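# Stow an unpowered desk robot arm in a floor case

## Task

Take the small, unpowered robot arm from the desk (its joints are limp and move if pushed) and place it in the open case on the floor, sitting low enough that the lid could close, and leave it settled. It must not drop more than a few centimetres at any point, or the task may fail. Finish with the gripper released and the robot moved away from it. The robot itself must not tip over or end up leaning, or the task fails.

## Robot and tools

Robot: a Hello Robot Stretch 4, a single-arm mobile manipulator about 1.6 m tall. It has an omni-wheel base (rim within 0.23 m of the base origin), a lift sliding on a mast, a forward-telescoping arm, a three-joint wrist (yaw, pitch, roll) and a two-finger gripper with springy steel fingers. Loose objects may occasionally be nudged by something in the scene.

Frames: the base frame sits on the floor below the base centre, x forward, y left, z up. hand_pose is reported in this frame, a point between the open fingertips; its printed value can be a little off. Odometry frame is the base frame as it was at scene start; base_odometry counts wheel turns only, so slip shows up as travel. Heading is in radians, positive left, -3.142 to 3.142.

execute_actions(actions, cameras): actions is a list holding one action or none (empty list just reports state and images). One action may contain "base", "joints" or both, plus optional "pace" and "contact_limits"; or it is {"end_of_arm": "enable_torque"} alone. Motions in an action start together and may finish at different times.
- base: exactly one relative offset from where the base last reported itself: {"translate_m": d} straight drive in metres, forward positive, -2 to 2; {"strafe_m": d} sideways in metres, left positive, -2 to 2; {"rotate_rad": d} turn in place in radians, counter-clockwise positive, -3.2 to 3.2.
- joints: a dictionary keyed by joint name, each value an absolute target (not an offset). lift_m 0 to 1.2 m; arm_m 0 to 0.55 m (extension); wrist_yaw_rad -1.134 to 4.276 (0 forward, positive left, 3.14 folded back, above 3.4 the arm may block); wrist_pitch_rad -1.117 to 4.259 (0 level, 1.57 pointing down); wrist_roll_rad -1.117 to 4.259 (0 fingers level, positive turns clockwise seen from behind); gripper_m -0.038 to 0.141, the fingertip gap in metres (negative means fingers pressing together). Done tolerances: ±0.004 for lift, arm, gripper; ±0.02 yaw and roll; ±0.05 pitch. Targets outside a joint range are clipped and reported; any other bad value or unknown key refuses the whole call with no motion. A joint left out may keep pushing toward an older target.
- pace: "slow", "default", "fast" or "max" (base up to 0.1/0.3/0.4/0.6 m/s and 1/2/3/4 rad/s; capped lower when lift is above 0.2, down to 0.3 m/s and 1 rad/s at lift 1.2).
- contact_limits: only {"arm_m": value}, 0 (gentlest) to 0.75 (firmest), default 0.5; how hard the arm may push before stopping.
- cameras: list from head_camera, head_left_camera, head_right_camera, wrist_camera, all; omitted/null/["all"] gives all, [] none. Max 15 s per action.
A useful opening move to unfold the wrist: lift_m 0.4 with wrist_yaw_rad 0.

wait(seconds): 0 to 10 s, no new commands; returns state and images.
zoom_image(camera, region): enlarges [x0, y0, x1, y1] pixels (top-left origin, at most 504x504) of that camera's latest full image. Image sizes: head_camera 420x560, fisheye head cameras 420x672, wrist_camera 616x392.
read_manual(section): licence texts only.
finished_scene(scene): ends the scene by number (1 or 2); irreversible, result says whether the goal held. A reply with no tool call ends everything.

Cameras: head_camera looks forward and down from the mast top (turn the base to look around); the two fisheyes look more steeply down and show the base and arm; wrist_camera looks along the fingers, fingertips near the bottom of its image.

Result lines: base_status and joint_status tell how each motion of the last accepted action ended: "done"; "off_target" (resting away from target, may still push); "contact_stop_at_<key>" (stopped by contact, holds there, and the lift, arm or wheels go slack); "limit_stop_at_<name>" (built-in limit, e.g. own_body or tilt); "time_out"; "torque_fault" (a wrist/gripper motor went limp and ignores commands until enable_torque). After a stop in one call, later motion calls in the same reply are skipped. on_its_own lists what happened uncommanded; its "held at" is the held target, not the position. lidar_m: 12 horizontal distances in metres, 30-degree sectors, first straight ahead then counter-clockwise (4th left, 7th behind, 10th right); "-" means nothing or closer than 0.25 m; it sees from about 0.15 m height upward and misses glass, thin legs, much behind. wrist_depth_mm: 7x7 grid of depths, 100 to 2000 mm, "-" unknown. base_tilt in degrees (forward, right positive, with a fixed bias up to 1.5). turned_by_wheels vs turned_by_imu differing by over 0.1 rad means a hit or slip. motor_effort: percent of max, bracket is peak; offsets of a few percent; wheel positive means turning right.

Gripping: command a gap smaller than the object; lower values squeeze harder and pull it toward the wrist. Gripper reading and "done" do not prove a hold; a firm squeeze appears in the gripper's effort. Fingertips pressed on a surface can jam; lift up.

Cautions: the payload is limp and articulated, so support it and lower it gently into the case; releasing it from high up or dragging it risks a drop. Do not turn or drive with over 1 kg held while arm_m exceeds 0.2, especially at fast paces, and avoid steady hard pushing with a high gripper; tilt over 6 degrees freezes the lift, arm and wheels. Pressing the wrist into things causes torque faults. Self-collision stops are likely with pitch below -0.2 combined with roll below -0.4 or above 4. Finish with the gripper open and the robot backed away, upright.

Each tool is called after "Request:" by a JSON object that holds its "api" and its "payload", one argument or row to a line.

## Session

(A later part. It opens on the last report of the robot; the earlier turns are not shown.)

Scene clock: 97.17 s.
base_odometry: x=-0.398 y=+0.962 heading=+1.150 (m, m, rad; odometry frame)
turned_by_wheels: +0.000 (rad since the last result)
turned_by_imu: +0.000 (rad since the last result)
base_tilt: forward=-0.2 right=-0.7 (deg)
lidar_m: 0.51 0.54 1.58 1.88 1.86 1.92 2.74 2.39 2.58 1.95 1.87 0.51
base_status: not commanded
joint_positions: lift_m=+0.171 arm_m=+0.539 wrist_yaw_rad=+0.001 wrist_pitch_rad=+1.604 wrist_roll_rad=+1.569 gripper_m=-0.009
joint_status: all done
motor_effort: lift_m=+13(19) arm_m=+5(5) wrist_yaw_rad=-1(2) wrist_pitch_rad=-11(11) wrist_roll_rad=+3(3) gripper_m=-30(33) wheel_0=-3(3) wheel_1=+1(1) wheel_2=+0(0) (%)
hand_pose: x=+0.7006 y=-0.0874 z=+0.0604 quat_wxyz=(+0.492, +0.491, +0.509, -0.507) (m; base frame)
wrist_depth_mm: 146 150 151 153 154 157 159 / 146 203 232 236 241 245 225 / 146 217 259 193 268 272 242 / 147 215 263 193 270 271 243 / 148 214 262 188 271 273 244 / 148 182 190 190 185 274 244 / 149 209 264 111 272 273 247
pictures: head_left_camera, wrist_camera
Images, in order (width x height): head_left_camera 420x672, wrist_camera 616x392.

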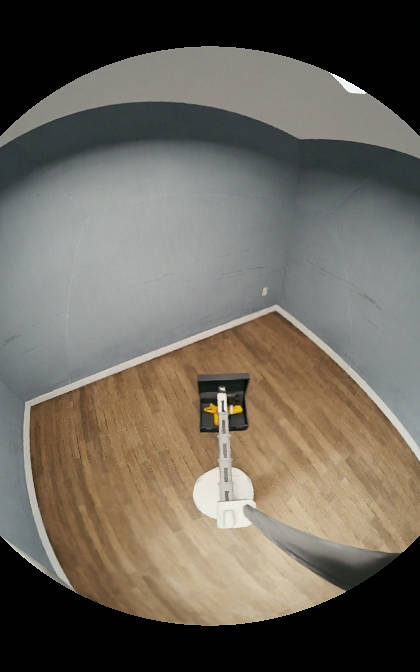

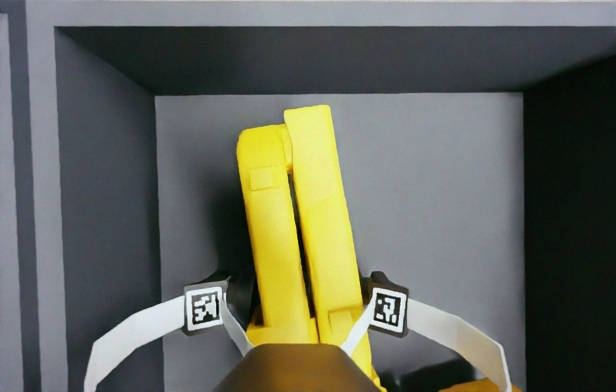

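Request:
{"api": "execute_actions", "payload": {
  "actions": [
    {"joints":{"gripper_m":0.085}}
  ],
  "cameras": []
}}

Request:
{"api": "execute_actions", "payload": {
  "actions": [
    {"joints":{"lift_m":0.4}}
  ],
  "cameras": []
}}

Request:
{"api": "execute_actions", "payload": {
  "actions": [
    {"base":{"translate_m":-0.25},"joints":{"arm_m":0.0,"wrist_roll_rad":0,"wrist_pitch_rad":0.5},"pace":"fast"}
  ],
  "cameras": ["head_camera","wrist_camera"]
}}

Scene clock: 103.87 s.
base_odometry: x=-0.398 y=+0.962 heading=+1.150 (m, m, rad; odometry frame)
turned_by_wheels: +0.000 (rad since the last result)
turned_by_imu: -0.001 (rad since the last result)
base_tilt: forward=-0.2 right=-0.6 (deg)
lidar_m: 0.50 0.52 1.60 1.87 1.83 1.95 2.78 2.40 2.56 1.95 1.86 0.54
base_status: not commanded
joint_positions: lift_m=+0.170 arm_m=+0.539 wrist_yaw_rad=+0.000 wrist_pitch_rad=+1.600 wrist_roll_rad=+1.570 gripper_m=+0.085
joint_status: all done
motor_effort: lift_m=+17(17) arm_m=+4(5) wrist_yaw_rad=+1(3) wrist_pitch_rad=+2(11) wrist_roll_rad=+1(3) gripper_m=-2(29) wheel_0=-3(3) wheel_1=+1(1) wheel_2=+0(0) (%)
hand_pose: x=+0.7019 y=-0.0874 z=+0.0601 quat_wxyz=(+0.493, +0.492, +0.507, -0.507) (m; base frame)
wrist_depth_mm: 145 151 153 155 157 160 161 / 145 201 235 239 245 250 229 / 146 216 258 203 266 267 244 / 146 213 258 202 266 270 246 / 147 211 259 199 267 271 246 / 147 194 206 194 202 272 248 / 147 180 263 112 266 274 248
pictures: none
No camera images: the call's "cameras" was empty. Leave "cameras" out to get every camera's image.

Scene clock: 105.90 s.
base_odometry: x=-0.398 y=+0.962 heading=+1.150 (m, m, rad; odometry frame)
turned_by_wheels: +0.000 (rad since the last result)
turned_by_imu: -0.001 (rad since the last result)
base_tilt: forward=-0.1 right=-0.7 (deg)
lidar_m: 0.51 0.54 1.59 1.89 1.86 1.94 2.75 2.40 2.62 1.93 1.87 0.54
base_status: not commanded
joint_positions: lift_m=+0.400 arm_m=+0.539 wrist_yaw_rad=+0.000 wrist_pitch_rad=+1.600 wrist_roll_rad=+1.570 gripper_m=+0.085
joint_status: all done
motor_effort: lift_m=+23(26) arm_m=+4(4) wrist_yaw_rad=+1(0) wrist_pitch_rad=+0(1) wrist_roll_rad=+1(1) gripper_m=-1(0) wheel_0=-3(3) wheel_1=+1(1) wheel_2=+0(0) (%)
hand_pose: x=+0.7018 y=-0.0874 z=+0.2896 quat_wxyz=(+0.493, +0.492, +0.507, -0.507) (m; base frame)
wrist_depth_mm: 172 504 504 512 525 525 535 / 206 291 508 517 525 535 535 / 221 340 413 452 488 535 539 / 220 342 488 436 500 530 544 / 219 340 473 442 504 535 544 / 218 312 216 433 203 539 539 / 216 290 387 111 462 544 549
pictures: none
No camera images: the call's "cameras" was empty. Leave "cameras" out to get every camera's image.

Scene clock: 108.07 s.
base_odometry: x=-0.500 y=+0.734 heading=+1.150 (m, m, rad; odometry frame)
turned_by_wheels: +0.000 (rad since the last result)
turned_by_imu: +0.000 (rad since the last result)
base_tilt: forward=-0.1 right=-0.6 (deg)
lidar_m: 0.79 1.73 1.83 1.78 1.69 1.80 2.26 2.17 2.71 2.06 1.97 0.81
base_status: done
joint_positions: lift_m=+0.400 arm_m=+0.001 wrist_yaw_rad=+0.000 wrist_pitch_rad=+0.502 wrist_roll_rad=+0.000 gripper_m=+0.085
joint_status: all done
motor_effort: lift_m=+23(23) arm_m=-5(6) wrist_yaw_rad=+3(1) wrist_pitch_rad=-5(8) wrist_roll_rad=-1(2) gripper_m=-5(3) wheel_0=+1(5) wheel_1=+1(5) wheel_2=-1(13) (%)
hand_pose: x=+0.4246 y=-0.0875 z=+0.4391 quat_wxyz=(+0.969, +0.000, +0.249, +0.000) (m; base frame)
wrist_depth_mm: 1308 1366 1576 1756 1983 1983 1661 / 1366 1499 854 878 - - 1661 / 1397 1499 891 904 1708 1708 1708 / 1205 1229 931 960 1281 1281 1281 / 976 946 878 878 991 1025 1008 / 798 778 216 741 203 820 842 / 668 668 683 111 691 676 707
pictures: head_camera, wrist_camera
Images, in order (width x height): head_camera 420x560, wrist_camera 616x392.

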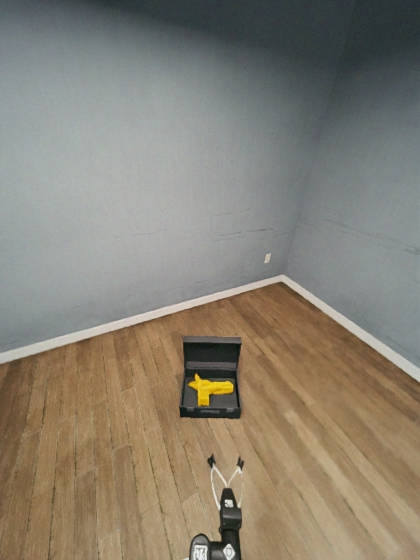

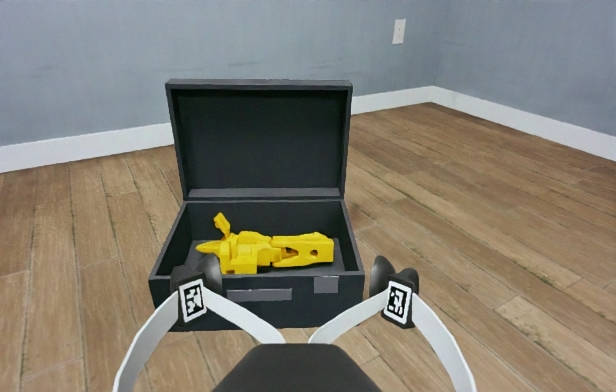

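Request:
{"api": "finished_scene", "payload": {
  "scene": 2
}}

The scene is finished: the task was done.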